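# Slide the door fully open and leave it

## Task

Push or pull the sliding door until it is completely open, and have it stay open on its own after the robot lets go. Nothing else may be moved from its starting place. The door must not be slammed, either while opening or closing, and the robot must not fall or finish leaning.

## Robot and tools

ROBOT. An omnidirectional wheeled base carries a column about 1.75 m tall. A carriage rides 1.0 m up and down it (lift_m) and holds two identical arms, left and right. Each has six joints and a two-finger gripper. The arm bases sit about 0.57 m + lift_m above the floor, and carriage parts hang roughly 0.15 m lower. A hand reaches 0.78 m from its shoulder but only about 0.38 m below its arm base. Hands are about 0.16 m long, 0.1 m wide, 0.14 m open. Parked arm joints 1 to 6: 0, 0.05, 0.05, 1.45, 0, 0. With both parked the robot is about 0.95 m wide and 0.7 m long.

CAMERAS. carriage_camera is fixed on the carriage, facing forward and tilted about 20 degrees down. left_wrist_camera and right_wrist_camera look out past the fingertips. Calibration (intrinsics, distortion, T_world_to_cam in the base frame) is supplied but may be slightly off, and wrist camera poses also carry joint reading errors.

FRAMES. Base frame: origin on the floor below the base centre, x forward, y left, z up. left_hand and right_hand are reported in it, each being the midpoint between that hand's pads. quat_wxyz maps base axes to hand axes; hand z runs along the fingers and the fingers open along hand y. A hand pointing straight up with joints 1, 5, 6 at 0 reads (1, 0, 0, 0). Odometry is the base frame at the start, counted from wheel turns only, so slip looks like travel. Heading is positive to the left, -3.142 to 3.142.

TOOLS.
execute_actions: arguments actions (a list holding one action, or empty to just read state and images) and cameras (list of carriage_camera, left_wrist_camera, right_wrist_camera or all; omitted or null gives all; [] gives none). An action may have base, joints, or both; they start together. base takes exactly one key, each an offset from where the base last reported itself: translate_m (metres, forward positive, -2 to 2), strafe_m (metres, left positive, -2 to 2), rotate_rad (radians, counter-clockwise positive, -6.3 to 6.3). joints is a single dictionary of absolute targets keyed by joint name, covering both arms and the lift: lift_m 0 to 1 m; for each side (left_ and right_) joint1_rad -2.617 to 3.054 (vertical-axis swing, 0 forward, positive left); joint2_rad 0 to 3.141 (shoulder: 0 upper arm back and level, 1.57 vertical, 3.14 forward and level); joint3_rad 0 to 3.141 (elbow, 0 folded, 3.14 straight); joint4_rad -1.57 to 1.57 (wrist pitch, positive lifts fingertips); joint5_rad -1.57 to 1.57 (wrist yaw, positive swings fingertips right, opposite to joint 1); joint6_rad -2.094 to 2.094 (roll about the finger axis, positive clockwise seen from the forearm); gripper_m 0 to 0.093 (pad gap in metres). Joints not named may keep pushing toward earlier targets. Unknown keys or out-of-range values reject the whole call with no motion.
wait: seconds from 0 to 10; nothing new is commanded; returns state and images.
zoom_image: camera plus region [x0, y0, x1, y1] in pixels of that camera's most recent full image (origin top-left, at most 504 by 504).
finished_scene: scene = the number of the current scene; ends it irreversibly after the last command is held, and reports success.

RESULTS. base_status and joint_status give how each commanded motion ended: done (for the base, wheels turned the commanded amount, even if slipping; a 1 to 2 mm move may stop short yet say done), off_target (resting away from target, maybe still pushing), contact_stop or time_out (target dropped, holding position). "joint command not followed" with a cause line means an arm's targets were withheld, usually for arm-to-arm proximity; the gripper still moves, and withheld targets may be retried on later actions. on_its_own lists uncommanded activity; "held at" is the held target, not the position. motor_effort is percent of maximum, bracketed number the peak, with sizable fixed error and noise; lift effort grows with load; drive_wheels staying high at rest means the base is pressing on something. Joint torques are raw drive outputs, nonzero in free air. MOTOR HOT appears from 75 °C; OVER-TEMPERATURE FAULT at 90 °C freezes that arm briefly, and at 100 °C the arm goes limp and drops. Outstretched arms heat quickly even empty. ARM HIT means an arm struck the robot hard. After a reported stop, later motion calls in the same reply are skipped.

CAUTIONS. Contact stops come late or not at all; arms have none and will press on, then spring to target when freed. After a drive is blocked, back off about 0.2 m (or turn back), repeating if still pressed. Never reverse into a table edge the column can hit. The robot can topple with the carriage high, arms extended, carrying load, pulling, or braking suddenly; only images reveal a lean. Keep the arms from striking or pressing each other. To free a withheld arm, move that arm away alone first, then the other. Move the door slowly so it is not slammed, and release it only once it stays fully open by itself. The robot holds its last command while you think.

Each tool is called after ">>>" as name(argument=value, ...), one argument or row to a line, values as JSON.

## Session

>>> execute_actions(
  actions=[],
)

Scene clock: 0.00 s.
Joint torques (N m, as the arm reports them, + toward a larger angle): no reading
base_odometry: x=+0.000 y=+0.000 heading=+0.000 (m, m, rad; odometry frame)
base_status: not commanded
joint_positions: lift_m=+0.302 left_joint1_rad=-0.009 left_joint2_rad=+0.046 left_joint3_rad=+0.042 left_joint4_rad=+1.486 left_joint5_rad=-0.014 left_joint6_rad=+0.012 left_gripper_m=+0.095 right_joint1_rad=+0.028 right_joint2_rad=+0.060 right_joint3_rad=+0.055 right_joint4_rad=+1.499 right_joint5_rad=+0.020 right_joint6_rad=+0.046 right_gripper_m=+0.094
joint_status: not commanded
motor_effort: lift_m=+30 drive_wheels=+3 (%)
left_hand: x=+0.2797 y=+0.3271 z=+1.2997 quat_wxyz=(+0.999, -0.006, +0.045, +0.002) (m; base frame)
right_hand: x=+0.2770 y=-0.3277 z=+1.3034 quat_wxyz=(+0.999, +0.010, +0.039, +0.037) (m; base frame)
pictures: carriage_camera, left_wrist_camera, right_wrist_camera
Images, in order (width x height): carriage_camera 504x504, left_wrist_camera 504x504, right_wrist_camera 504x504.

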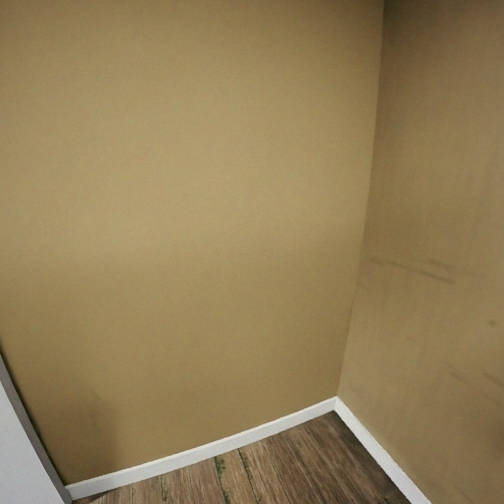

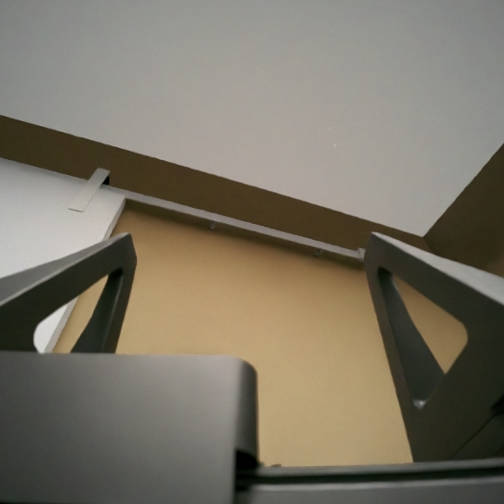

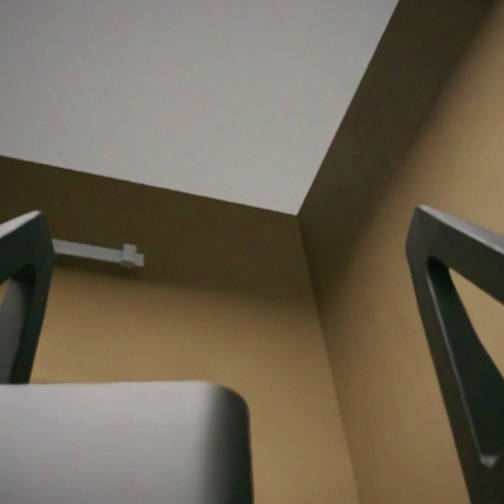

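>>> execute_actions(
  actions=[
    {"base": {"rotate_rad": 0.8}},
  ],
)

Scene clock: 4.97 s.
Joint torques (N m, as the arm reports them, + toward a larger angle): left_arm=[-0.35  4.25  6.68 -0.21 -0.1  -0.02] | right_arm=[-0.1   5.23  5.78 -0.31  0.05 -0.01]
base_odometry: x=+0.000 y=+0.000 heading=+0.799 (m, m, rad; odometry frame)
base_status: done
joint_positions: lift_m=+0.302 left_joint1_rad=-0.009 left_joint2_rad=+0.046 left_joint3_rad=+0.042 left_joint4_rad=+1.486 left_joint5_rad=-0.014 left_joint6_rad=+0.012 left_gripper_m=+0.095 right_joint1_rad=+0.028 right_joint2_rad=+0.060 right_joint3_rad=+0.055 right_joint4_rad=+1.499 right_joint5_rad=+0.020 right_joint6_rad=+0.046 right_gripper_m=+0.094
joint_status: not commanded
motor_effort: lift_m=+30(30) drive_wheels=+11(28) (%)
left_hand: x=+0.2797 y=+0.3271 z=+1.2997 quat_wxyz=(+0.999, -0.006, +0.045, +0.002) (m; base frame)
right_hand: x=+0.2770 y=-0.3277 z=+1.3034 quat_wxyz=(+0.999, +0.010, +0.039, +0.037) (m; base frame)
pictures: carriage_camera, left_wrist_camera, right_wrist_camera
Images, in order (width x height): carriage_camera 504x504, left_wrist_camera 504x504, right_wrist_camera 504x504.

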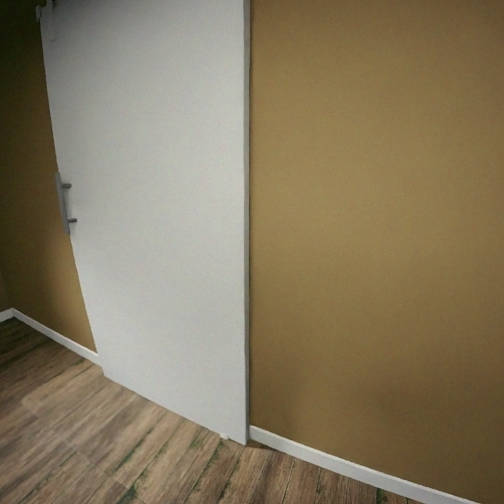

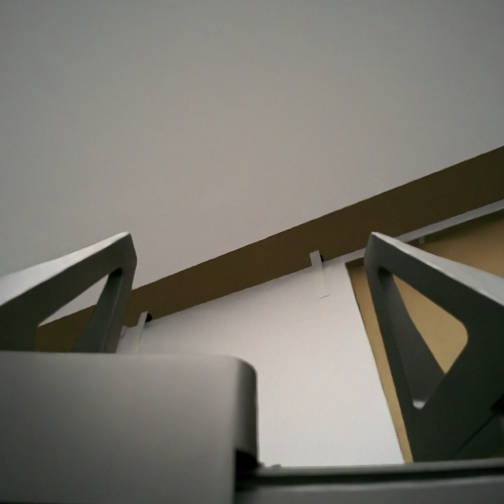

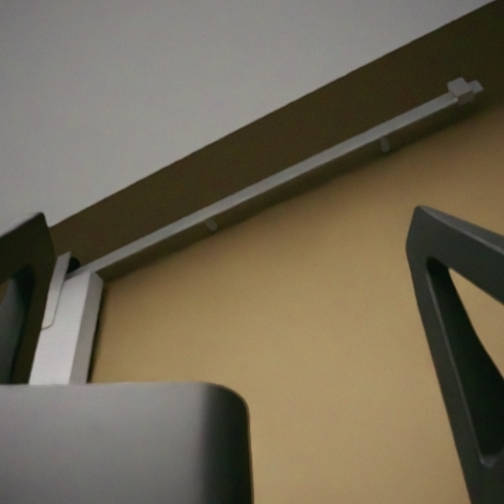

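>>> execute_actions(
  actions=[
    {"base": {"rotate_rad": -0.47}},
  ],
  cameras=["carriage_camera"],
)

>>> execute_actions(
  actions=[
    {"base": {"strafe_m": 1.1}},
  ],
  cameras=["carriage_camera"],
)

Scene clock: 69.20 s.
Joint torques (N m, as the arm reports them, + toward a larger angle): left_arm=[-0.37  4.13  6.76 -0.19 -0.09 -0.03] | right_arm=[-0.12  5.19  5.79 -0.3   0.06 -0.01]
base_odometry: x=+0.000 y=+0.000 heading=+0.331 (m, m, rad; odometry frame)
base_status: done
joint_positions: lift_m=+0.302 left_joint1_rad=-0.009 left_joint2_rad=+0.046 left_joint3_rad=+0.042 left_joint4_rad=+1.485 left_joint5_rad=-0.014 left_joint6_rad=+0.012 left_gripper_m=+0.095 right_joint1_rad=+0.028 right_joint2_rad=+0.060 right_joint3_rad=+0.055 right_joint4_rad=+1.499 right_joint5_rad=+0.020 right_joint6_rad=+0.046 right_gripper_m=+0.094
joint_status: not commanded
motor_effort: lift_m=+30(30) drive_wheels=-19(19) (%)
left_hand: x=+0.2798 y=+0.3271 z=+1.2997 quat_wxyz=(+0.999, -0.006, +0.045, +0.002) (m; base frame)
right_hand: x=+0.2771 y=-0.3277 z=+1.3034 quat_wxyz=(+0.999, +0.010, +0.039, +0.037) (m; base frame)
pictures: carriage_camera
Images, in order (width x height): carriage_camera 504x504.

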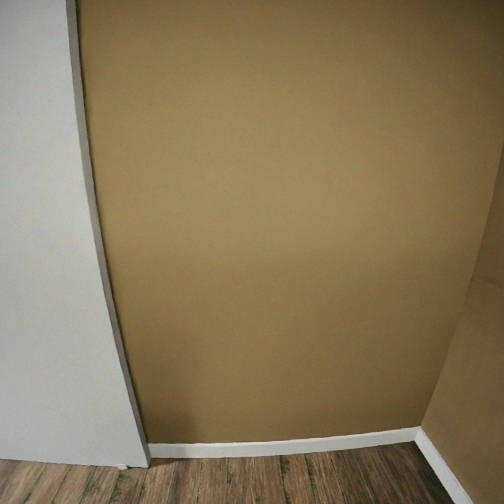

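Scene clock: 73.70 s.
Joint torques (N m, as the arm reports them, + toward a larger angle): left_arm=[-0.37  4.27  6.68 -0.25 -0.09 -0.04] | right_arm=[-0.11  5.22  5.78 -0.3   0.05  0.  ]
base_odometry: x=-0.359 y=+1.040 heading=+0.332 (m, m, rad; odometry frame)
base_status: done
joint_positions: lift_m=+0.302 left_joint1_rad=-0.009 left_joint2_rad=+0.046 left_joint3_rad=+0.042 left_joint4_rad=+1.486 left_joint5_rad=-0.014 left_joint6_rad=+0.012 left_gripper_m=+0.095 right_joint1_rad=+0.028 right_joint2_rad=+0.060 right_joint3_rad=+0.055 right_joint4_rad=+1.499 right_joint5_rad=+0.020 right_joint6_rad=+0.046 right_gripper_m=+0.094
joint_status: not commanded
motor_effort: lift_m=+30(30) drive_wheels=-10(21) (%)
left_hand: x=+0.2797 y=+0.3271 z=+1.2997 quat_wxyz=(+0.999, -0.006, +0.045, +0.002) (m; base frame)
right_hand: x=+0.2771 y=-0.3277 z=+1.3034 quat_wxyz=(+0.999, +0.010, +0.039, +0.037) (m; base frame)
pictures: carriage_camera
Images, in order (width x height): carriage_camera 504x504.

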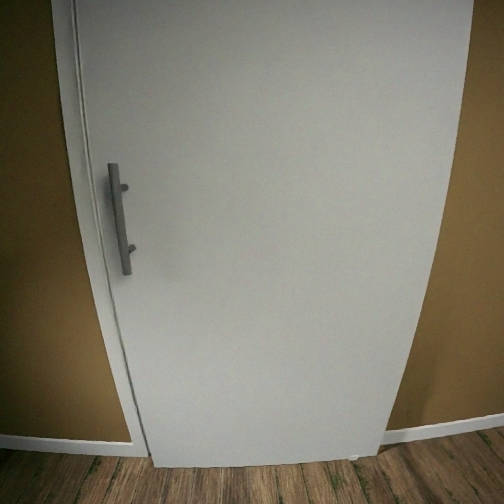

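>>> execute_actions(
  actions=[
    {"joints": {"left_joint2_rad": 1.7, "left_joint3_rad": 1.7, "left_joint4_rad": 0.0, "lift_m": 0.15}},
  ],
  cameras=["left_wrist_camera"],
)

Scene clock: 102.23 s.
Joint torques (N m, as the arm reports them, + toward a larger angle): left_arm=[-0.36 -9.04 11.32  2.24 -0.09 -0.03] | right_arm=[-0.11  5.23  5.78 -0.31  0.06  0.  ]
base_odometry: x=-0.359 y=+1.040 heading=+0.332 (m, m, rad; odometry frame)
base_status: not commanded
joint_positions: lift_m=+0.150 left_joint1_rad=-0.009 left_joint2_rad=+1.701 left_joint3_rad=+1.674 left_joint4_rad=-0.009 left_joint5_rad=-0.014 left_joint6_rad=+0.012 left_gripper_m=+0.095 right_joint1_rad=+0.028 right_joint2_rad=+0.060 right_joint3_rad=+0.055 right_joint4_rad=+1.499 right_joint5_rad=+0.020 right_joint6_rad=+0.046 right_gripper_m=+0.094
joint_status: all done
motor_effort: lift_m=+26(27) drive_wheels=-9(9) (%)
left_hand: x=+0.8024 y=+0.3221 z=+1.1382 quat_wxyz=(+0.695, +0.003, +0.719, +0.006) (m; base frame)
right_hand: x=+0.2771 y=-0.3277 z=+1.1512 quat_wxyz=(+0.999, +0.010, +0.039, +0.037) (m; base frame)
pictures: left_wrist_camera
camera_calibration (this result's frames):
left_wrist_camera: T_world_to_cam=[[-0.0110138, -0.999824, -0.0151971, 0.350438], [-0.643277, 0.0187202, -0.765405, 1.38789], [0.765555, 0.00134588, -0.64337, 0.234895], [0, 0, 0, 1]] pos_world=[0.716835, 0.324079, 1.21875]
Images, in order (width x height): left_wrist_camera 504x504.

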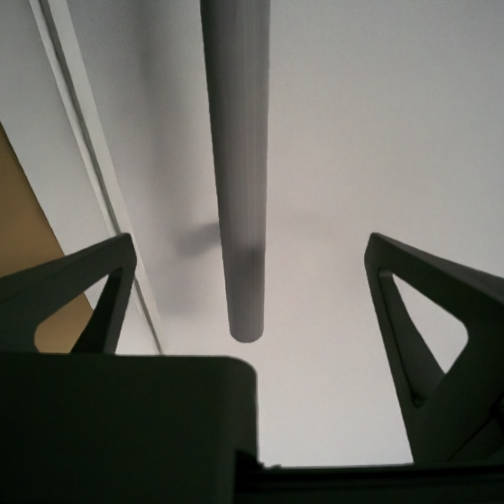

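>>> execute_actions(
  actions=[
    {"base": {"translate_m": 0.05}},
  ],
  cameras=["left_wrist_camera"],
)

>>> execute_actions(
  actions=[
    {"joints": {"left_gripper_m": 0.0}},
  ],
  cameras=["left_wrist_camera", "carriage_camera"],
)

Scene clock: 109.77 s.
Joint torques (N m, as the arm reports them, + toward a larger angle): left_arm=[-0.33 -9.24 11.24  2.23 -0.1  -0.04] | right_arm=[-0.12  5.21  5.77 -0.31  0.05  0.  ]
base_odometry: x=-0.312 y=+1.056 heading=+0.333 (m, m, rad; odometry frame)
base_status: done
joint_positions: lift_m=+0.150 left_joint1_rad=-0.009 left_joint2_rad=+1.701 left_joint3_rad=+1.674 left_joint4_rad=-0.009 left_joint5_rad=-0.014 left_joint6_rad=+0.012 left_gripper_m=+0.095 right_joint1_rad=+0.028 right_joint2_rad=+0.060 right_joint3_rad=+0.055 right_joint4_rad=+1.499 right_joint5_rad=+0.020 right_joint6_rad=+0.046 right_gripper_m=+0.094
joint_status: not commanded
motor_effort: lift_m=+26(26) drive_wheels=-10(14) (%)
left_hand: x=+0.8024 y=+0.3221 z=+1.1382 quat_wxyz=(+0.695, +0.003, +0.719, +0.006) (m; base frame)
right_hand: x=+0.2770 y=-0.3277 z=+1.1512 quat_wxyz=(+0.999, +0.010, +0.039, +0.037) (m; base frame)
pictures: left_wrist_camera
camera_calibration (this result's frames):
left_wrist_camera: T_world_to_cam=[[-0.0110138, -0.999824, -0.0151971, 0.350438], [-0.643277, 0.0187202, -0.765405, 1.38789], [0.765555, 0.00134588, -0.64337, 0.234895], [0, 0, 0, 1]] pos_world=[0.716835, 0.324079, 1.21875]
Images, in order (width x height): left_wrist_camera 504x504.

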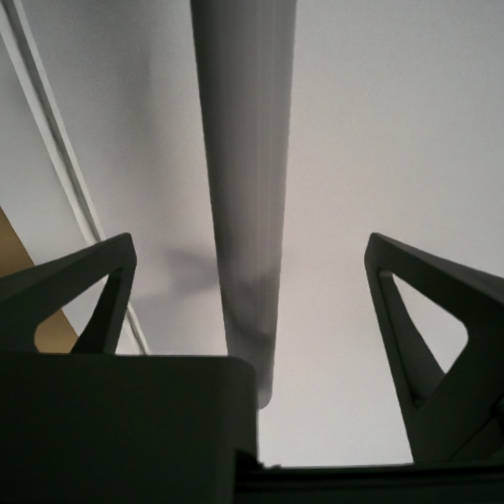

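Scene clock: 110.50 s.
Joint torques (N m, as the arm reports them, + toward a larger angle): left_arm=[-0.37 -9.09 11.22  2.25 -0.07 -0.02] | right_arm=[-0.12  5.25  5.79 -0.32  0.05  0.  ]
base_odometry: x=-0.312 y=+1.056 heading=+0.333 (m, m, rad; odometry frame)
base_status: not commanded
joint_positions: lift_m=+0.150 left_joint1_rad=-0.009 left_joint2_rad=+1.701 left_joint3_rad=+1.674 left_joint4_rad=-0.009 left_joint5_rad=-0.016 left_joint6_rad=+0.011 left_gripper_m=+0.024 right_joint1_rad=+0.028 right_joint2_rad=+0.060 right_joint3_rad=+0.055 right_joint4_rad=+1.499 right_joint5_rad=+0.020 right_joint6_rad=+0.046 right_gripper_m=+0.094
joint_status: left_gripper_m off_target (ended at +0.024, target +0.000)
motor_effort: lift_m=+26(26) drive_wheels=-10(10) (%)
left_hand: x=+0.8024 y=+0.3225 z=+1.1382 quat_wxyz=(+0.694, +0.002, +0.720, +0.006) (m; base frame)
right_hand: x=+0.2770 y=-0.3277 z=+1.1512 quat_wxyz=(+0.999, +0.010, +0.039, +0.037) (m; base frame)
pictures: carriage_camera, left_wrist_camera
camera_calibration (this result's frames):
carriage_camera: T_world_to_cam=[[-0.0480079, -0.998829, 0.00591163, 0.00197192], [-0.310664, 0.00930637, -0.950474, 1.13757], [0.949307, -0.0474668, -0.310747, 0.168194], [0, 0, 0, 1]] pos_world=[0.193827, -0.000633349, 1.13348]
left_wrist_camera: T_world_to_cam=[[-0.00869181, -0.999862, -0.0141344, 0.34777], [-0.643604, 0.0164117, -0.765183, 1.38857], [0.765309, 0.00244611, -0.643658, 0.235009], [0, 0, 0, 1]] pos_world=[0.716855, 0.324358, 1.21869]
Images, in order (width x height): carriage_camera 504x504, left_wrist_camera 504x504.

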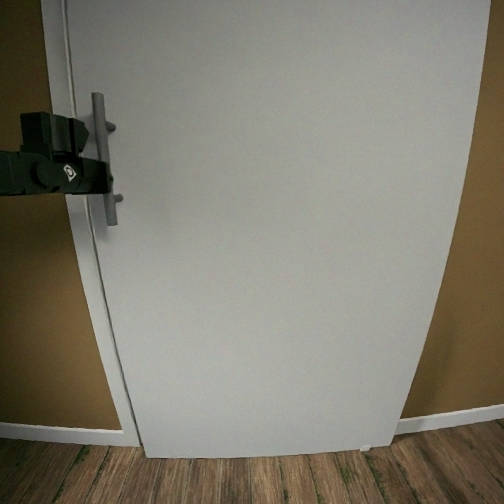

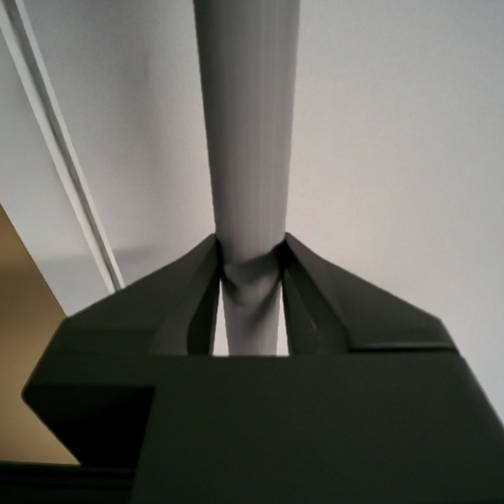

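>>> execute_actions(
  actions=[
    {"base": {"strafe_m": -0.6}},
  ],
  cameras=["carriage_camera", "right_wrist_camera"],
)

Scene clock: 117.10 s.
Joint torques (N m, as the arm reports them, + toward a larger angle): left_arm=[-3.31 -9.57 11.19  2.16  0.81  0.03] | right_arm=[-0.12  5.16  5.78 -0.32  0.03  0.  ]
base_odometry: x=-0.287 y=+0.986 heading=+0.334 (m, m, rad; odometry frame)
base_status: strafe_m contact_stop (by the wheels' count: -0.075 of -0.600)
joint_positions: lift_m=+0.150 left_joint1_rad=+0.024 left_joint2_rad=+1.707 left_joint3_rad=+1.674 left_joint4_rad=+0.000 left_joint5_rad=-0.120 left_joint6_rad=+0.007 left_gripper_m=+0.024 right_joint1_rad=+0.028 right_joint2_rad=+0.061 right_joint3_rad=+0.055 right_joint4_rad=+1.500 right_joint5_rad=+0.022 right_joint6_rad=+0.046 right_gripper_m=+0.094
joint_status: not commanded
motor_effort: lift_m=+26(27) drive_wheels=+5(17) (%)
left_hand: x=+0.8025 y=+0.3587 z=+1.1371 quat_wxyz=(+0.693, -0.048, +0.717, +0.054) (m; base frame)
right_hand: x=+0.2772 y=-0.3281 z=+1.1512 quat_wxyz=(+0.999, +0.011, +0.039, +0.037) (m; base frame)
pictures: carriage_camera, right_wrist_camera
camera_calibration (this result's frames):
carriage_camera: T_world_to_cam=[[-0.0480079, -0.998829, 0.00591163, 0.00197209], [-0.310664, 0.00930637, -0.950474, 1.13754], [0.949307, -0.0474668, -0.310747, 0.168186], [0, 0, 0, 1]] pos_world=[0.193827, -0.000633349, 1.13345]
right_wrist_camera: T_world_to_cam=[[0.0697297, -0.995887, -0.0578557, -0.278001], [0.733005, 0.0904894, -0.674178, 0.602013], [0.67664, 0.0046017, 0.736299, -0.907558], [0, 0, 0, 1]] pos_world=[0.192197, -0.327157, 1.05801]
Images, in order (width x height): carriage_camera 504x504, right_wrist_camera 504x504.

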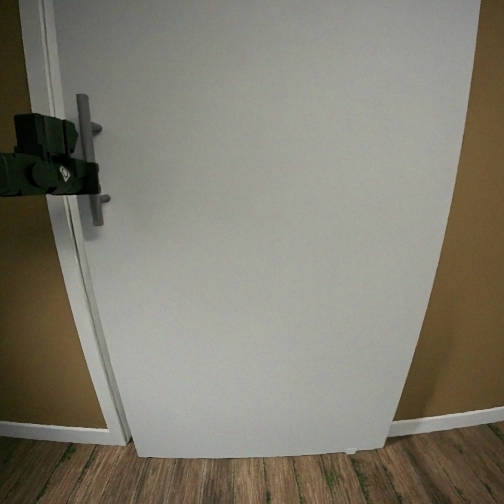

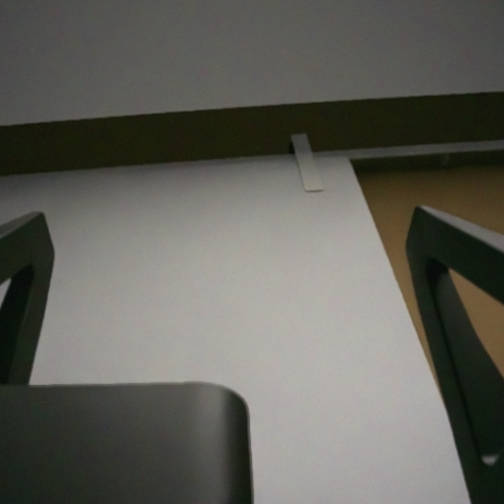

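>>> execute_actions(
  actions=[
    {"base": {"strafe_m": -0.5}, "joints": {"left_joint1_rad": 0.0, "left_joint5_rad": 0.0, "left_joint2_rad": 1.7, "left_joint3_rad": 1.7, "left_joint4_rad": 0.0}},
  ],
  cameras=["carriage_camera"],
)

Scene clock: 130.10 s.
Joint torques (N m, as the arm reports them, + toward a larger angle): left_arm=[ 0.73 -9.42 10.27  2.14 -0.03  0.02] | right_arm=[-0.12  5.19  5.81 -0.3   0.03  0.  ]
base_odometry: x=-0.122 y=+0.514 heading=+0.334 (m, m, rad; odometry frame)
base_status: done
joint_positions: lift_m=+0.150 left_joint1_rad=-0.010 left_joint2_rad=+1.705 left_joint3_rad=+1.684 left_joint4_rad=-0.001 left_joint5_rad=-0.009 left_joint6_rad=+0.007 left_gripper_m=+0.001 right_joint1_rad=+0.028 right_joint2_rad=+0.061 right_joint3_rad=+0.055 right_joint4_rad=+1.499 right_joint5_rad=+0.022 right_joint6_rad=+0.046 right_gripper_m=+0.094
joint_status: all done
on_its_own: left_gripper_m moved -0.023 to your old target +0.000
motor_effort: lift_m=+26(26) drive_wheels=-2(19) (%)
left_hand: x=+0.8034 y=+0.3208 z=+1.1426 quat_wxyz=(+0.699, +0.003, +0.715, +0.002) (m; base frame)
right_hand: x=+0.2774 y=-0.3281 z=+1.1511 quat_wxyz=(+0.998, +0.011, +0.039, +0.037) (m; base frame)
pictures: carriage_camera
camera_calibration (this result's frames):
carriage_camera: T_world_to_cam=[[-0.0480079, -0.998829, 0.00591163, 0.00197209], [-0.310664, 0.00930637, -0.950474, 1.13754], [0.949307, -0.0474668, -0.310747, 0.168186], [0, 0, 0, 1]] pos_world=[0.193827, -0.000633349, 1.13345]
Images, in order (width x height): carriage_camera 504x504.

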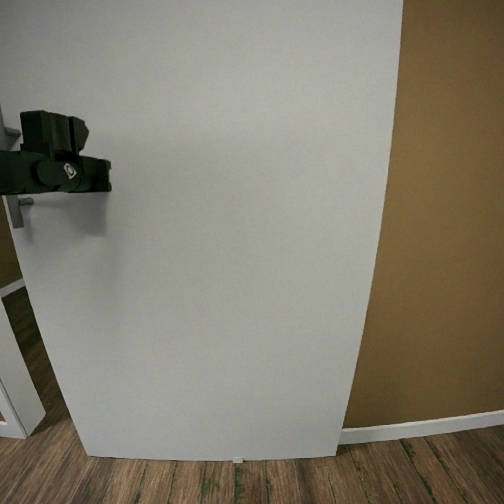

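>>> execute_actions(
  actions=[
    {"base": {"translate_m": -0.09}, "joints": {"left_gripper_m": 0.093}},
  ],
  cameras=[],
)

>>> execute_actions(
  actions=[
    {"base": {"strafe_m": 0.24}},
  ],
  cameras=["left_wrist_camera", "carriage_camera"],
)

Scene clock: 171.63 s.
Joint torques (N m, as the arm reports them, + toward a larger angle): left_arm=[ 0.62 -9.68 10.19  2.2  -0.02  0.02] | right_arm=[-0.13  5.17  5.78 -0.3   0.03 -0.01]
base_odometry: x=-0.207 y=+0.484 heading=+0.334 (m, m, rad; odometry frame)
base_status: done
joint_positions: lift_m=+0.150 left_joint1_rad=-0.010 left_joint2_rad=+1.705 left_joint3_rad=+1.684 left_joint4_rad=-0.007 left_joint5_rad=-0.009 left_joint6_rad=+0.007 left_gripper_m=+0.093 right_joint1_rad=+0.028 right_joint2_rad=+0.061 right_joint3_rad=+0.055 right_joint4_rad=+1.499 right_joint5_rad=+0.022 right_joint6_rad=+0.046 right_gripper_m=+0.094
joint_status: all done
motor_effort: lift_m=+26(26) drive_wheels=-4(9) (%)
left_hand: x=+0.8034 y=+0.3208 z=+1.1411 quat_wxyz=(+0.697, +0.003, +0.717, +0.002) (m; base frame)
right_hand: x=+0.2774 y=-0.3281 z=+1.1511 quat_wxyz=(+0.998, +0.011, +0.039, +0.037) (m; base frame)
pictures: none
No camera images: the call's "cameras" was empty. Leave "cameras" out to get every camera's image.

Scene clock: 173.97 s.
Joint torques (N m, as the arm reports them, + toward a larger angle): left_arm=[ 0.2  -9.6  10.32  2.22 -0.08  0.02] | right_arm=[-0.13  5.19  5.78 -0.3   0.04  0.  ]
base_odometry: x=-0.286 y=+0.711 heading=+0.334 (m, m, rad; odometry frame)
base_status: done
joint_positions: lift_m=+0.150 left_joint1_rad=-0.006 left_joint2_rad=+1.705 left_joint3_rad=+1.684 left_joint4_rad=-0.007 left_joint5_rad=-0.006 left_joint6_rad=+0.007 left_gripper_m=+0.093 right_joint1_rad=+0.028 right_joint2_rad=+0.061 right_joint3_rad=+0.055 right_joint4_rad=+1.499 right_joint5_rad=+0.022 right_joint6_rad=+0.046 right_gripper_m=+0.094
joint_status: not commanded
motor_effort: lift_m=+26(26) drive_wheels=-4(9) (%)
left_hand: x=+0.8034 y=+0.3228 z=+1.1411 quat_wxyz=(+0.697, +0.003, +0.717, +0.002) (m; base frame)
right_hand: x=+0.2774 y=-0.3281 z=+1.1511 quat_wxyz=(+0.998, +0.011, +0.039, +0.037) (m; base frame)
pictures: carriage_camera, left_wrist_camera
camera_calibration (this result's frames):
carriage_camera: T_world_to_cam=[[-0.0480079, -0.998829, 0.00591163, 0.00197209], [-0.310664, 0.00930637, -0.950474, 1.13754], [0.949307, -0.0474668, -0.310747, 0.168186], [0, 0, 0, 1]] pos_world=[0.193827, -0.000633349, 1.13345]
left_wrist_camera: T_world_to_cam=[[-0.0153318, -0.999836, -0.00963257, 0.348251], [-0.637919, 0.0171995, -0.769911, 1.39199], [0.769951, -0.00565933, -0.638078, 0.228651], [0, 0, 0, 1]] pos_world=[0.717268, 0.325547, 1.22096]
Images, in order (width x height): carriage_camera 504x504, left_wrist_camera 504x504.

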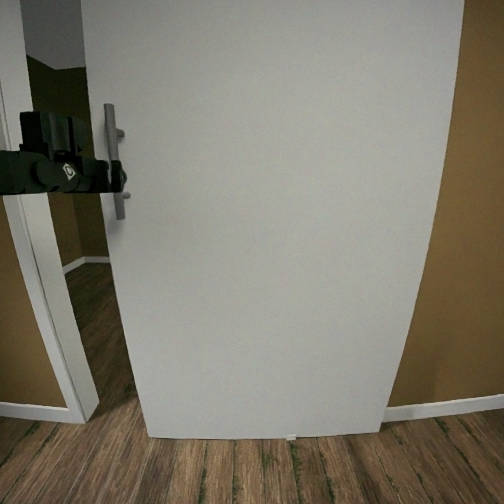

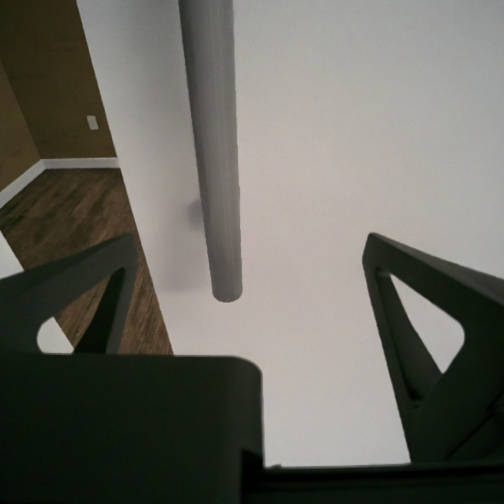

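>>> execute_actions(
  actions=[
    {"base": {"translate_m": 0.12}},
  ],
  cameras=[],
)

>>> execute_actions(
  actions=[
    {"joints": {"left_gripper_m": 0.0}},
  ],
  cameras=["left_wrist_camera"],
)

Scene clock: 181.60 s.
Joint torques (N m, as the arm reports them, + toward a larger angle): left_arm=[ 0.18 -9.64 10.29  2.24 -0.04  0.02] | right_arm=[-0.11  5.17  5.79 -0.31  0.03 -0.01]
base_odometry: x=-0.173 y=+0.751 heading=+0.335 (m, m, rad; odometry frame)
base_status: done
joint_positions: lift_m=+0.150 left_joint1_rad=-0.006 left_joint2_rad=+1.705 left_joint3_rad=+1.684 left_joint4_rad=-0.009 left_joint5_rad=-0.006 left_joint6_rad=+0.007 left_gripper_m=+0.093 right_joint1_rad=+0.028 right_joint2_rad=+0.061 right_joint3_rad=+0.055 right_joint4_rad=+1.500 right_joint5_rad=+0.022 right_joint6_rad=+0.046 right_gripper_m=+0.094
joint_status: not commanded
motor_effort: lift_m=+26(26) drive_wheels=-9(14) (%)
left_hand: x=+0.8034 y=+0.3228 z=+1.1407 quat_wxyz=(+0.696, +0.003, +0.718, +0.002) (m; base frame)
right_hand: x=+0.2771 y=-0.3281 z=+1.1512 quat_wxyz=(+0.999, +0.011, +0.039, +0.037) (m; base frame)
pictures: none
No camera images: the call's "cameras" was empty. Leave "cameras" out to get every camera's image.

Scene clock: 182.33 s.
Joint torques (N m, as the arm reports them, + toward a larger angle): left_arm=[-1.76 -9.64 10.29  2.21  0.17  0.1 ] | right_arm=[-0.12  5.19  5.78 -0.32  0.03  0.  ]
base_odometry: x=-0.173 y=+0.751 heading=+0.335 (m, m, rad; odometry frame)
base_status: not commanded
joint_positions: lift_m=+0.150 left_joint1_rad=+0.015 left_joint2_rad=+1.705 left_joint3_rad=+1.684 left_joint4_rad=-0.006 left_joint5_rad=-0.032 left_joint6_rad=+0.000 left_gripper_m=+0.023 right_joint1_rad=+0.028 right_joint2_rad=+0.061 right_joint3_rad=+0.055 right_joint4_rad=+1.500 right_joint5_rad=+0.022 right_joint6_rad=+0.046 right_gripper_m=+0.094
joint_status: left_gripper_m off_target (ended at +0.023, target +0.000)
motor_effort: lift_m=+26(26) drive_wheels=-9(10) (%)
left_hand: x=+0.8032 y=+0.3386 z=+1.1414 quat_wxyz=(+0.697, -0.017, +0.716, +0.017) (m; base frame)
right_hand: x=+0.2771 y=-0.3280 z=+1.1512 quat_wxyz=(+0.999, +0.011, +0.039, +0.037) (m; base frame)
pictures: left_wrist_camera
camera_calibration (this result's frames):
left_wrist_camera: T_world_to_cam=[[0.0317828, -0.99949, -0.00310756, 0.31864], [-0.6366, -0.0178462, -0.770987, 1.40391], [0.770539, 0.0264824, -0.636843, 0.216381], [0, 0, 0, 1]] pos_world=[0.716873, 0.337802, 1.22119]
Images, in order (width x height): left_wrist_camera 504x504.

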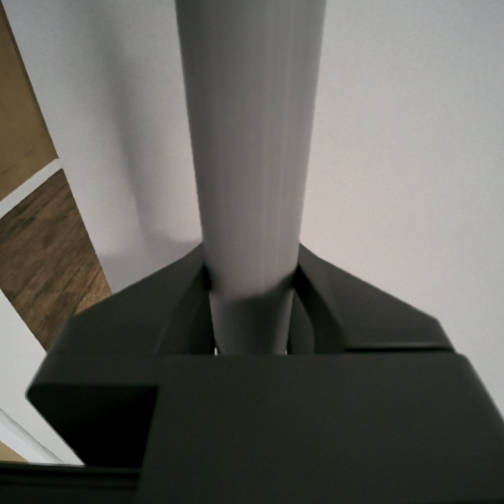

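Deeper grip now. Strafe right in smaller steps.

>>> execute_actions(
  actions=[
    {"base": {"strafe_m": -0.25}, "joints": {"left_joint1_rad": 0.0, "left_joint5_rad": 0.0, "left_joint2_rad": 1.7, "left_joint3_rad": 1.7, "left_joint4_rad": 0.0}},
  ],
  cameras=["carriage_camera"],
)

Scene clock: 188.60 s.
Joint torques (N m, as the arm reports them, + toward a larger angle): left_arm=[-1.09 -9.99 10.28  2.15  0.46  0.15] | right_arm=[-0.12  5.12  5.73 -0.31  0.02  0.  ]
base_odometry: x=-0.143 y=+0.666 heading=+0.336 (m, m, rad; odometry frame)
base_status: strafe_m contact_stop (by the wheels' count: -0.090 of -0.250)
joint_positions: lift_m=+0.150 left_joint1_rad=+0.007 left_joint2_rad=+1.710 left_joint3_rad=+1.684 left_joint4_rad=+0.000 left_joint5_rad=-0.063 left_joint6_rad=-0.004 left_gripper_m=+0.023 right_joint1_rad=+0.029 right_joint2_rad=+0.062 right_joint3_rad=+0.055 right_joint4_rad=+1.499 right_joint5_rad=+0.023 right_joint6_rad=+0.046 right_gripper_m=+0.094
joint_status: left_joint5_rad off_target (ended at -0.064, target +0.000); the others done
motor_effort: lift_m=+27(27) drive_wheels=+2(18) (%)
left_hand: x=+0.8044 y=+0.3399 z=+1.1403 quat_wxyz=(+0.697, -0.026, +0.716, +0.024) (m; base frame)
right_hand: x=+0.2772 y=-0.3282 z=+1.1513 quat_wxyz=(+0.998, +0.012, +0.039, +0.037) (m; base frame)
pictures: carriage_camera
camera_calibration (this result's frames):
carriage_camera: T_world_to_cam=[[-0.0480079, -0.998829, 0.00591163, 0.00197223], [-0.310664, 0.00930637, -0.950474, 1.13752], [0.949307, -0.0474668, -0.310747, 0.168178], [0, 0, 0, 1]] pos_world=[0.193827, -0.000633349, 1.13343]
Images, in order (width x height): carriage_camera 504x504.

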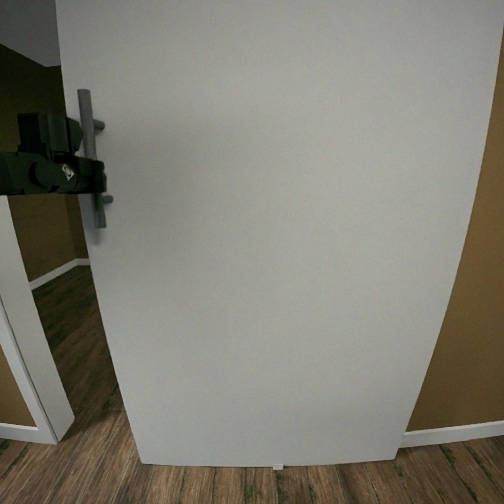

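>>> execute_actions(
  actions=[
    {"base": {"strafe_m": -0.3}, "joints": {"left_joint1_rad": -0.06, "left_joint5_rad": 0.06}},
  ],
  cameras=["carriage_camera"],
)

Scene clock: 200.33 s.
Joint torques (N m, as the arm reports them, + toward a larger angle): left_arm=[  7.15 -10.19  10.15   2.09  -1.16   0.07] | right_arm=[-0.14  5.15  5.75 -0.31  0.02  0.  ]
base_odometry: x=-0.043 y=+0.383 heading=+0.336 (m, m, rad; odometry frame)
base_status: done
joint_positions: lift_m=+0.150 left_joint1_rad=-0.140 left_joint2_rad=+1.711 left_joint3_rad=+1.684 left_joint4_rad=+0.006 left_joint5_rad=+0.186 left_joint6_rad=+0.001 left_gripper_m=+0.021 right_joint1_rad=+0.029 right_joint2_rad=+0.062 right_joint3_rad=+0.055 right_joint4_rad=+1.499 right_joint5_rad=+0.023 right_joint6_rad=+0.046 right_gripper_m=+0.094
joint_status: left_joint1_rad off_target (ended at -0.140, target -0.060); left_joint5_rad off_target (ended at +0.186, target +0.060)
motor_effort: lift_m=+27(27) drive_wheels=-7(17) (%)
left_hand: x=+0.7926 y=+0.2173 z=+1.1412 quat_wxyz=(+0.690, +0.115, +0.705, -0.114) (m; base frame)
right_hand: x=+0.2773 y=-0.3282 z=+1.1513 quat_wxyz=(+0.998, +0.012, +0.039, +0.037) (m; base frame)
pictures: carriage_camera
camera_calibration (this result's frames):
carriage_camera: T_world_to_cam=[[-0.0480079, -0.998829, 0.00591163, 0.00197223], [-0.310664, 0.00930637, -0.950474, 1.13752], [0.949307, -0.0474668, -0.310747, 0.168178], [0, 0, 0, 1]] pos_world=[0.193827, -0.000633349, 1.13343]
Images, in order (width x height): carriage_camera 504x504.

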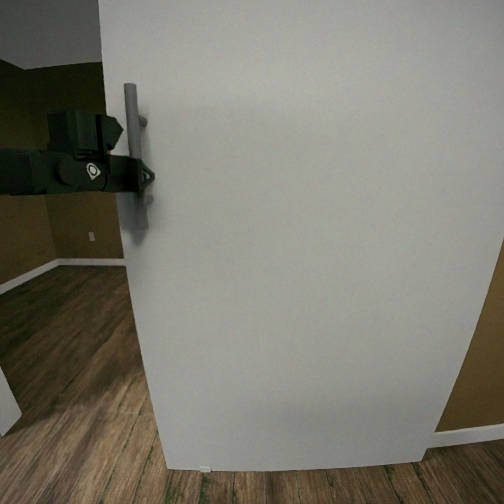

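>>> execute_actions(
  actions=[],
)

Scene clock: 204.00 s.
Joint torques (N m, as the arm reports them, + toward a larger angle): left_arm=[ 3.04 -9.99 10.22  2.14 -1.15  0.08] | right_arm=[-0.15  5.11  5.74 -0.3   0.02  0.  ]
base_odometry: x=-0.043 y=+0.383 heading=+0.336 (m, m, rad; odometry frame)
base_status: done
joint_positions: lift_m=+0.150 left_joint1_rad=-0.094 left_joint2_rad=+1.710 left_joint3_rad=+1.684 left_joint4_rad=-0.001 left_joint5_rad=+0.182 left_joint6_rad=+0.002 left_gripper_m=+0.021 right_joint1_rad=+0.029 right_joint2_rad=+0.062 right_joint3_rad=+0.055 right_joint4_rad=+1.499 right_joint5_rad=+0.023 right_joint6_rad=+0.046 right_gripper_m=+0.094
joint_status: left_joint1_rad off_target (ended at -0.140, target -0.060); left_joint5_rad off_target (ended at +0.186, target +0.060)
on_its_own: left_joint1_rad moved +0.046 toward your old target -0.060
motor_effort: lift_m=+27(27) drive_wheels=-3(17) (%)
left_hand: x=+0.7968 y=+0.2426 z=+1.1401 quat_wxyz=(+0.691, +0.098, +0.710, -0.097) (m; base frame)
right_hand: x=+0.2773 y=-0.3282 z=+1.1513 quat_wxyz=(+0.998, +0.012, +0.039, +0.037) (m; base frame)
pictures: carriage_camera, left_wrist_camera, right_wrist_camera
camera_calibration (this result's frames):
carriage_camera: T_world_to_cam=[[-0.0480079, -0.998829, 0.00591163, 0.00197223], [-0.310664, 0.00930637, -0.950474, 1.13752], [0.949307, -0.0474668, -0.310747, 0.168178], [0, 0, 0, 1]] pos_world=[0.193827, -0.000633349, 1.13343]
left_wrist_camera: T_world_to_cam=[[-0.287203, -0.95787, 0.000299851, 0.463071], [-0.609727, 0.182576, -0.771297, 1.32741], [0.738747, -0.221702, -0.636475, 0.308106], [0, 0, 0, 1]] pos_world=[0.714739, 0.269516, 1.21979]
right_wrist_camera: T_world_to_cam=[[0.0700267, -0.995821, -0.0586302, -0.277287], [0.732704, 0.0912307, -0.674405, 0.60266], [0.676935, 0.00426782, 0.73603, -0.907612], [0, 0, 0, 1]] pos_world=[0.192241, -0.327236, 1.05821]
Images, in order (width x height): carriage_camera 504x504, left_wrist_camera 504x504, right_wrist_camera 504x504.

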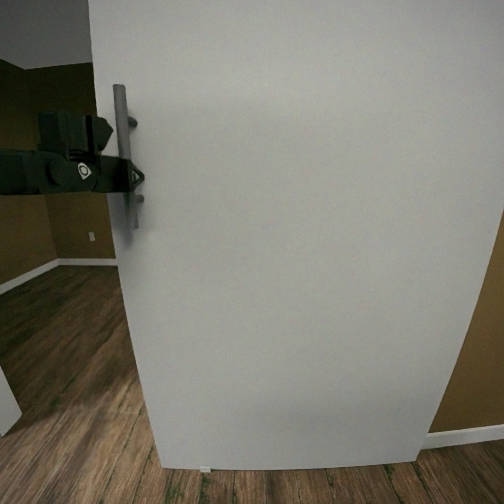

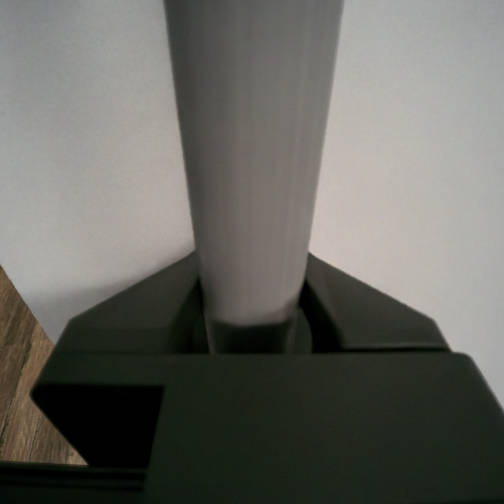

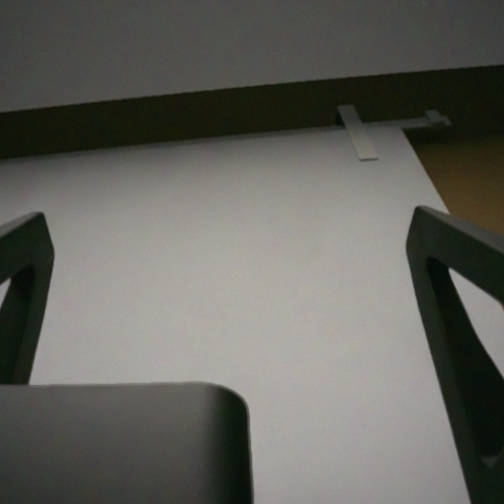

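>>> execute_actions(
  actions=[
    {"base": {"strafe_m": -0.12}, "joints": {"left_joint1_rad": -0.06, "left_joint5_rad": 0.1}},
  ],
  cameras=["carriage_camera", "right_wrist_camera"],
)

Scene clock: 211.40 s.
Joint torques (N m, as the arm reports them, + toward a larger angle): left_arm=[-2.17 -8.94 10.24  2.4   0.55  0.14] | right_arm=[-0.15  5.13  5.73 -0.3   0.02  0.  ]
base_odometry: x=-0.004 y=+0.270 heading=+0.336 (m, m, rad; odometry frame)
base_status: done
joint_positions: lift_m=+0.150 left_joint1_rad=-0.043 left_joint2_rad=+1.698 left_joint3_rad=+1.684 left_joint4_rad=-0.026 left_joint5_rad=+0.026 left_joint6_rad=-0.003 left_gripper_m=+0.021 right_joint1_rad=+0.029 right_joint2_rad=+0.062 right_joint3_rad=+0.055 right_joint4_rad=+1.499 right_joint5_rad=+0.023 right_joint6_rad=+0.046 right_gripper_m=+0.094
joint_status: left_joint5_rad off_target (ended at +0.026, target +0.100); the others done
motor_effort: lift_m=+27(27) drive_wheels=+1(11) (%)
left_hand: x=+0.8002 y=+0.2970 z=+1.1403 quat_wxyz=(+0.692, +0.024, +0.721, -0.025) (m; base frame)
right_hand: x=+0.2773 y=-0.3282 z=+1.1513 quat_wxyz=(+0.998, +0.012, +0.039, +0.037) (m; base frame)
pictures: carriage_camera, right_wrist_camera
camera_calibration (this result's frames):
carriage_camera: T_world_to_cam=[[-0.0480079, -0.998829, 0.00591163, 0.00197223], [-0.310664, 0.00930637, -0.950474, 1.13752], [0.949307, -0.0474668, -0.310747, 0.168178], [0, 0, 0, 1]] pos_world=[0.193827, -0.000633349, 1.13343]
right_wrist_camera: T_world_to_cam=[[0.0700267, -0.995821, -0.0586302, -0.277287], [0.732704, 0.0912307, -0.674405, 0.60266], [0.676935, 0.00426782, 0.73603, -0.907612], [0, 0, 0, 1]] pos_world=[0.192241, -0.327236, 1.05821]
Images, in order (width x height): carriage_camera 504x504, right_wrist_camera 504x504.

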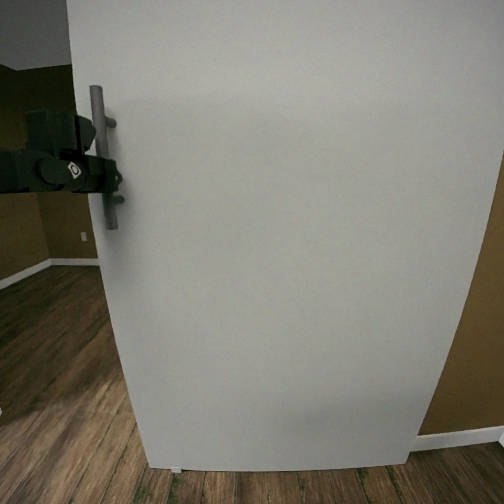

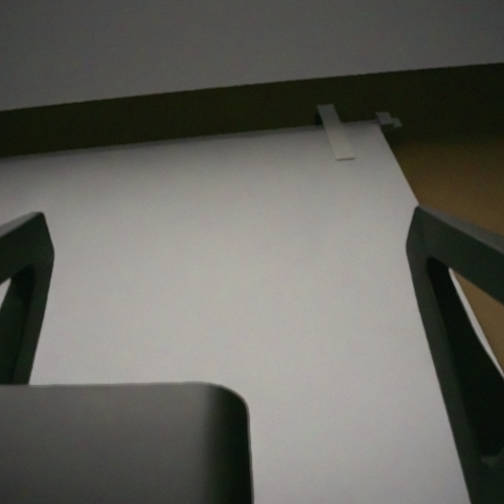

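>>> execute_actions(
  actions=[
    {"base": {"strafe_m": -0.08}, "joints": {"left_joint1_rad": -0.06, "left_joint5_rad": 0.1}},
  ],
  cameras=["carriage_camera", "right_wrist_camera"],
)

Scene clock: 217.37 s.
Joint torques (N m, as the arm reports them, + toward a larger angle): left_arm=[-2.81 -8.92 10.21  2.42  0.68  0.14] | right_arm=[-0.15  5.13  5.74 -0.31  0.02  0.  ]
base_odometry: x=+0.017 y=+0.211 heading=+0.337 (m, m, rad; odometry frame)
base_status: strafe_m contact_stop (by the wheels' count: -0.062 of -0.080)
joint_positions: lift_m=+0.150 left_joint1_rad=-0.036 left_joint2_rad=+1.698 left_joint3_rad=+1.684 left_joint4_rad=-0.028 left_joint5_rad=+0.011 left_joint6_rad=-0.003 left_gripper_m=+0.020 right_joint1_rad=+0.029 right_joint2_rad=+0.062 right_joint3_rad=+0.055 right_joint4_rad=+1.499 right_joint5_rad=+0.023 right_joint6_rad=+0.046 right_gripper_m=+0.094
joint_status: left_joint1_rad off_target (ended at -0.036, target -0.060); left_joint5_rad off_target (ended at +0.011, target +0.100)
motor_effort: lift_m=+27(27) drive_wheels=+2(13) (%)
left_hand: x=+0.8005 y=+0.3035 z=+1.1397 quat_wxyz=(+0.692, +0.016, +0.722, -0.018) (m; base frame)
right_hand: x=+0.2773 y=-0.3282 z=+1.1513 quat_wxyz=(+0.998, +0.012, +0.039, +0.037) (m; base frame)
pictures: carriage_camera, right_wrist_camera
camera_calibration (this result's frames):
carriage_camera: T_world_to_cam=[[-0.0480079, -0.998829, 0.00591163, 0.00197223], [-0.310664, 0.00930637, -0.950474, 1.13752], [0.949307, -0.0474668, -0.310747, 0.168178], [0, 0, 0, 1]] pos_world=[0.193827, -0.000633349, 1.13343]
right_wrist_camera: T_world_to_cam=[[0.0700267, -0.995821, -0.0586302, -0.277287], [0.732704, 0.0912307, -0.674405, 0.60266], [0.676935, 0.00426782, 0.73603, -0.907612], [0, 0, 0, 1]] pos_world=[0.192241, -0.327236, 1.05821]
Images, in order (width x height): carriage_camera 504x504, right_wrist_camera 504x504.

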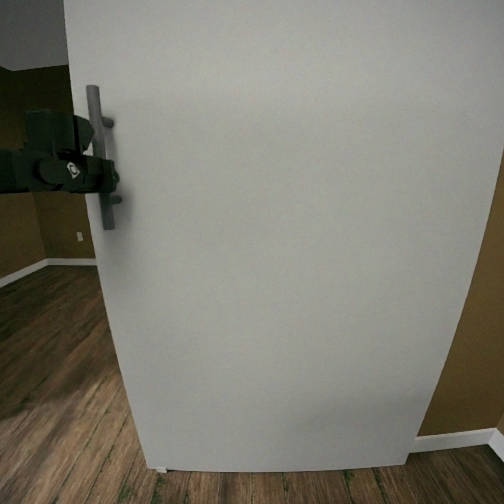

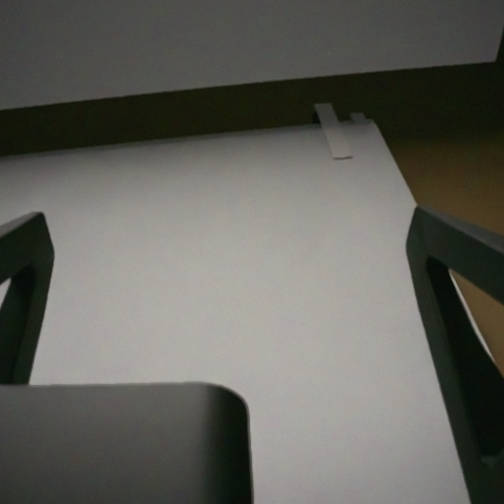

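>>> execute_actions(
  actions=[
    {"base": {"strafe_m": -0.04}, "joints": {"left_joint1_rad": -0.06, "left_joint5_rad": 0.1}},
  ],
  cameras=["carriage_camera", "right_wrist_camera"],
)

Scene clock: 228.27 s.
Joint torques (N m, as the arm reports them, + toward a larger angle): left_arm=[-3.6  -8.71 10.3   2.48  0.85  0.13] | right_arm=[-0.12  5.12  5.74 -0.31  0.03  0.  ]
base_odometry: x=+0.031 y=+0.173 heading=+0.337 (m, m, rad; odometry frame)
base_status: done
joint_positions: lift_m=+0.150 left_joint1_rad=-0.027 left_joint2_rad=+1.696 left_joint3_rad=+1.684 left_joint4_rad=-0.033 left_joint5_rad=-0.009 left_joint6_rad=-0.003 left_gripper_m=+0.020 right_joint1_rad=+0.029 right_joint2_rad=+0.062 right_joint3_rad=+0.055 right_joint4_rad=+1.499 right_joint5_rad=+0.023 right_joint6_rad=+0.046 right_gripper_m=+0.094
joint_status: left_joint1_rad off_target (ended at -0.027, target -0.060); left_joint5_rad off_target (ended at -0.009, target +0.100)
motor_effort: lift_m=+27(27) drive_wheels=+3(12) (%)
left_hand: x=+0.8003 y=+0.3116 z=+1.1393 quat_wxyz=(+0.691, +0.006, +0.723, -0.007) (m; base frame)
right_hand: x=+0.2773 y=-0.3282 z=+1.1513 quat_wxyz=(+0.998, +0.012, +0.039, +0.037) (m; base frame)
pictures: carriage_camera, right_wrist_camera
camera_calibration (this result's frames):
carriage_camera: T_world_to_cam=[[-0.0480079, -0.998829, 0.00591163, 0.00197223], [-0.310664, 0.00930637, -0.950474, 1.13752], [0.949307, -0.0474668, -0.310747, 0.168178], [0, 0, 0, 1]] pos_world=[0.193827, -0.000633349, 1.13343]
right_wrist_camera: T_world_to_cam=[[0.0700267, -0.995821, -0.0586302, -0.277287], [0.732704, 0.0912307, -0.674405, 0.60266], [0.676935, 0.00426782, 0.73603, -0.907612], [0, 0, 0, 1]] pos_world=[0.192241, -0.327236, 1.05821]
Images, in order (width x height): carriage_camera 504x504, right_wrist_camera 504x504.

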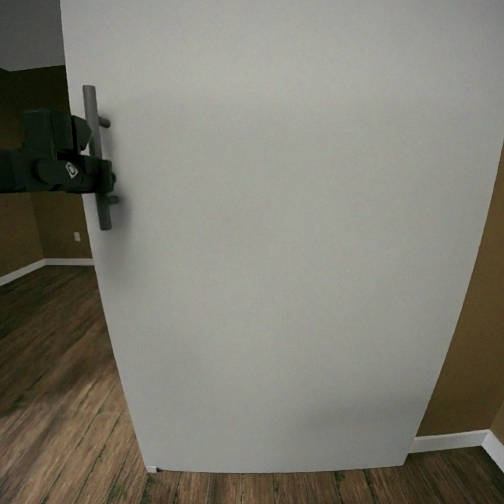

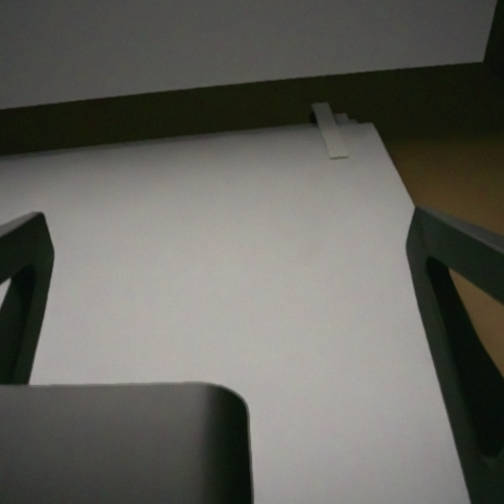

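>>> execute_actions(
  actions=[
    {"joints": {"left_gripper_m": 0.093, "left_joint1_rad": -0.03, "left_joint5_rad": 0.0}},
  ],
  cameras=[],
)

>>> execute_actions(
  actions=[
    {"base": {"translate_m": -0.15}},
  ],
  cameras=["carriage_camera", "right_wrist_camera"],
)

Scene clock: 235.67 s.
Joint torques (N m, as the arm reports them, + toward a larger angle): left_arm=[-0.71 -8.69 10.13  2.31 -0.02  0.06] | right_arm=[-0.15  5.12  5.72 -0.3   0.02  0.  ]
base_odometry: x=+0.031 y=+0.173 heading=+0.337 (m, m, rad; odometry frame)
base_status: not commanded
joint_positions: lift_m=+0.150 left_joint1_rad=-0.027 left_joint2_rad=+1.696 left_joint3_rad=+1.684 left_joint4_rad=-0.015 left_joint5_rad=-0.011 left_joint6_rad=+0.004 left_gripper_m=+0.093 right_joint1_rad=+0.029 right_joint2_rad=+0.062 right_joint3_rad=+0.055 right_joint4_rad=+1.499 right_joint5_rad=+0.023 right_joint6_rad=+0.046 right_gripper_m=+0.094
joint_status: all done
motor_effort: lift_m=+27(27) drive_wheels=+1(3) (%)
left_hand: x=+0.8004 y=+0.3123 z=+1.1437 quat_wxyz=(+0.697, +0.007, +0.717, -0.004) (m; base frame)
right_hand: x=+0.2773 y=-0.3282 z=+1.1513 quat_wxyz=(+0.998, +0.012, +0.039, +0.037) (m; base frame)
pictures: none
No camera images: the call's "cameras" was empty. Leave "cameras" out to get every camera's image.

Scene clock: 237.50 s.
Joint torques (N m, as the arm reports them, + toward a larger angle): left_arm=[-0.67 -8.79 10.25  2.25 -0.01  0.05] | right_arm=[-0.16  5.11  5.75 -0.31  0.02  0.  ]
base_odometry: x=-0.111 y=+0.123 heading=+0.337 (m, m, rad; odometry frame)
base_status: done
joint_positions: lift_m=+0.150 left_joint1_rad=-0.027 left_joint2_rad=+1.696 left_joint3_rad=+1.684 left_joint4_rad=-0.010 left_joint5_rad=-0.010 left_joint6_rad=+0.004 left_gripper_m=+0.093 right_joint1_rad=+0.029 right_joint2_rad=+0.062 right_joint3_rad=+0.055 right_joint4_rad=+1.499 right_joint5_rad=+0.023 right_joint6_rad=+0.046 right_gripper_m=+0.094
joint_status: not commanded
motor_effort: lift_m=+27(27) drive_wheels=-3(10) (%)
left_hand: x=+0.8005 y=+0.3122 z=+1.1449 quat_wxyz=(+0.699, +0.007, +0.715, -0.004) (m; base frame)
right_hand: x=+0.2773 y=-0.3282 z=+1.1513 quat_wxyz=(+0.998, +0.012, +0.039, +0.037) (m; base frame)
pictures: carriage_camera, right_wrist_camera
camera_calibration (this result's frames):
carriage_camera: T_world_to_cam=[[-0.0480079, -0.998829, 0.00591163, 0.00197223], [-0.310664, 0.00930637, -0.950474, 1.13752], [0.949307, -0.0474668, -0.310747, 0.168178], [0, 0, 0, 1]] pos_world=[0.193827, -0.000633349, 1.13343]
right_wrist_camera: T_world_to_cam=[[0.0700267, -0.995821, -0.0586302, -0.277287], [0.732704, 0.0912307, -0.674405, 0.60266], [0.676935, 0.00426782, 0.73603, -0.907612], [0, 0, 0, 1]] pos_world=[0.192241, -0.327236, 1.05821]
Images, in order (width x height): carriage_camera 504x504, right_wrist_camera 504x504.

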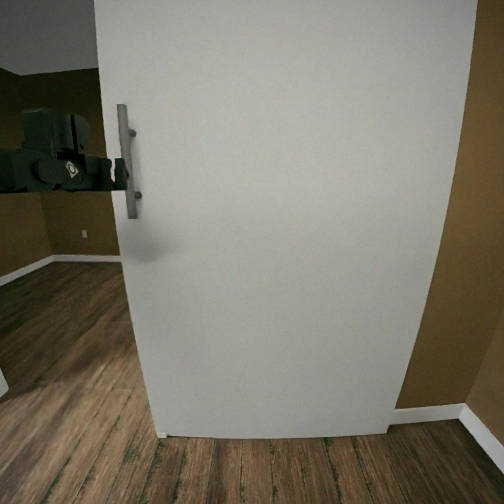

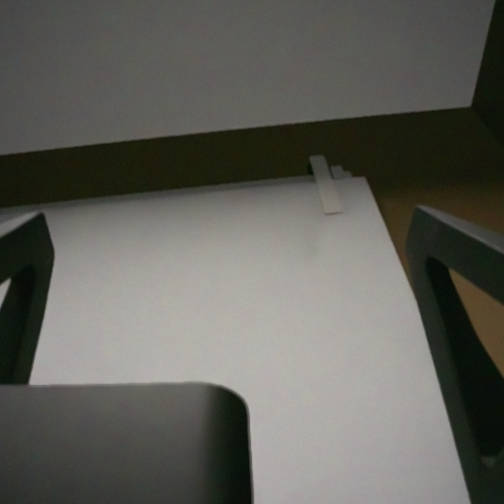

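The door is at its end stop and released. Finishing scene 1.

>>> finished_scene(
  scene=1,
)

The scene is finished: the task was done.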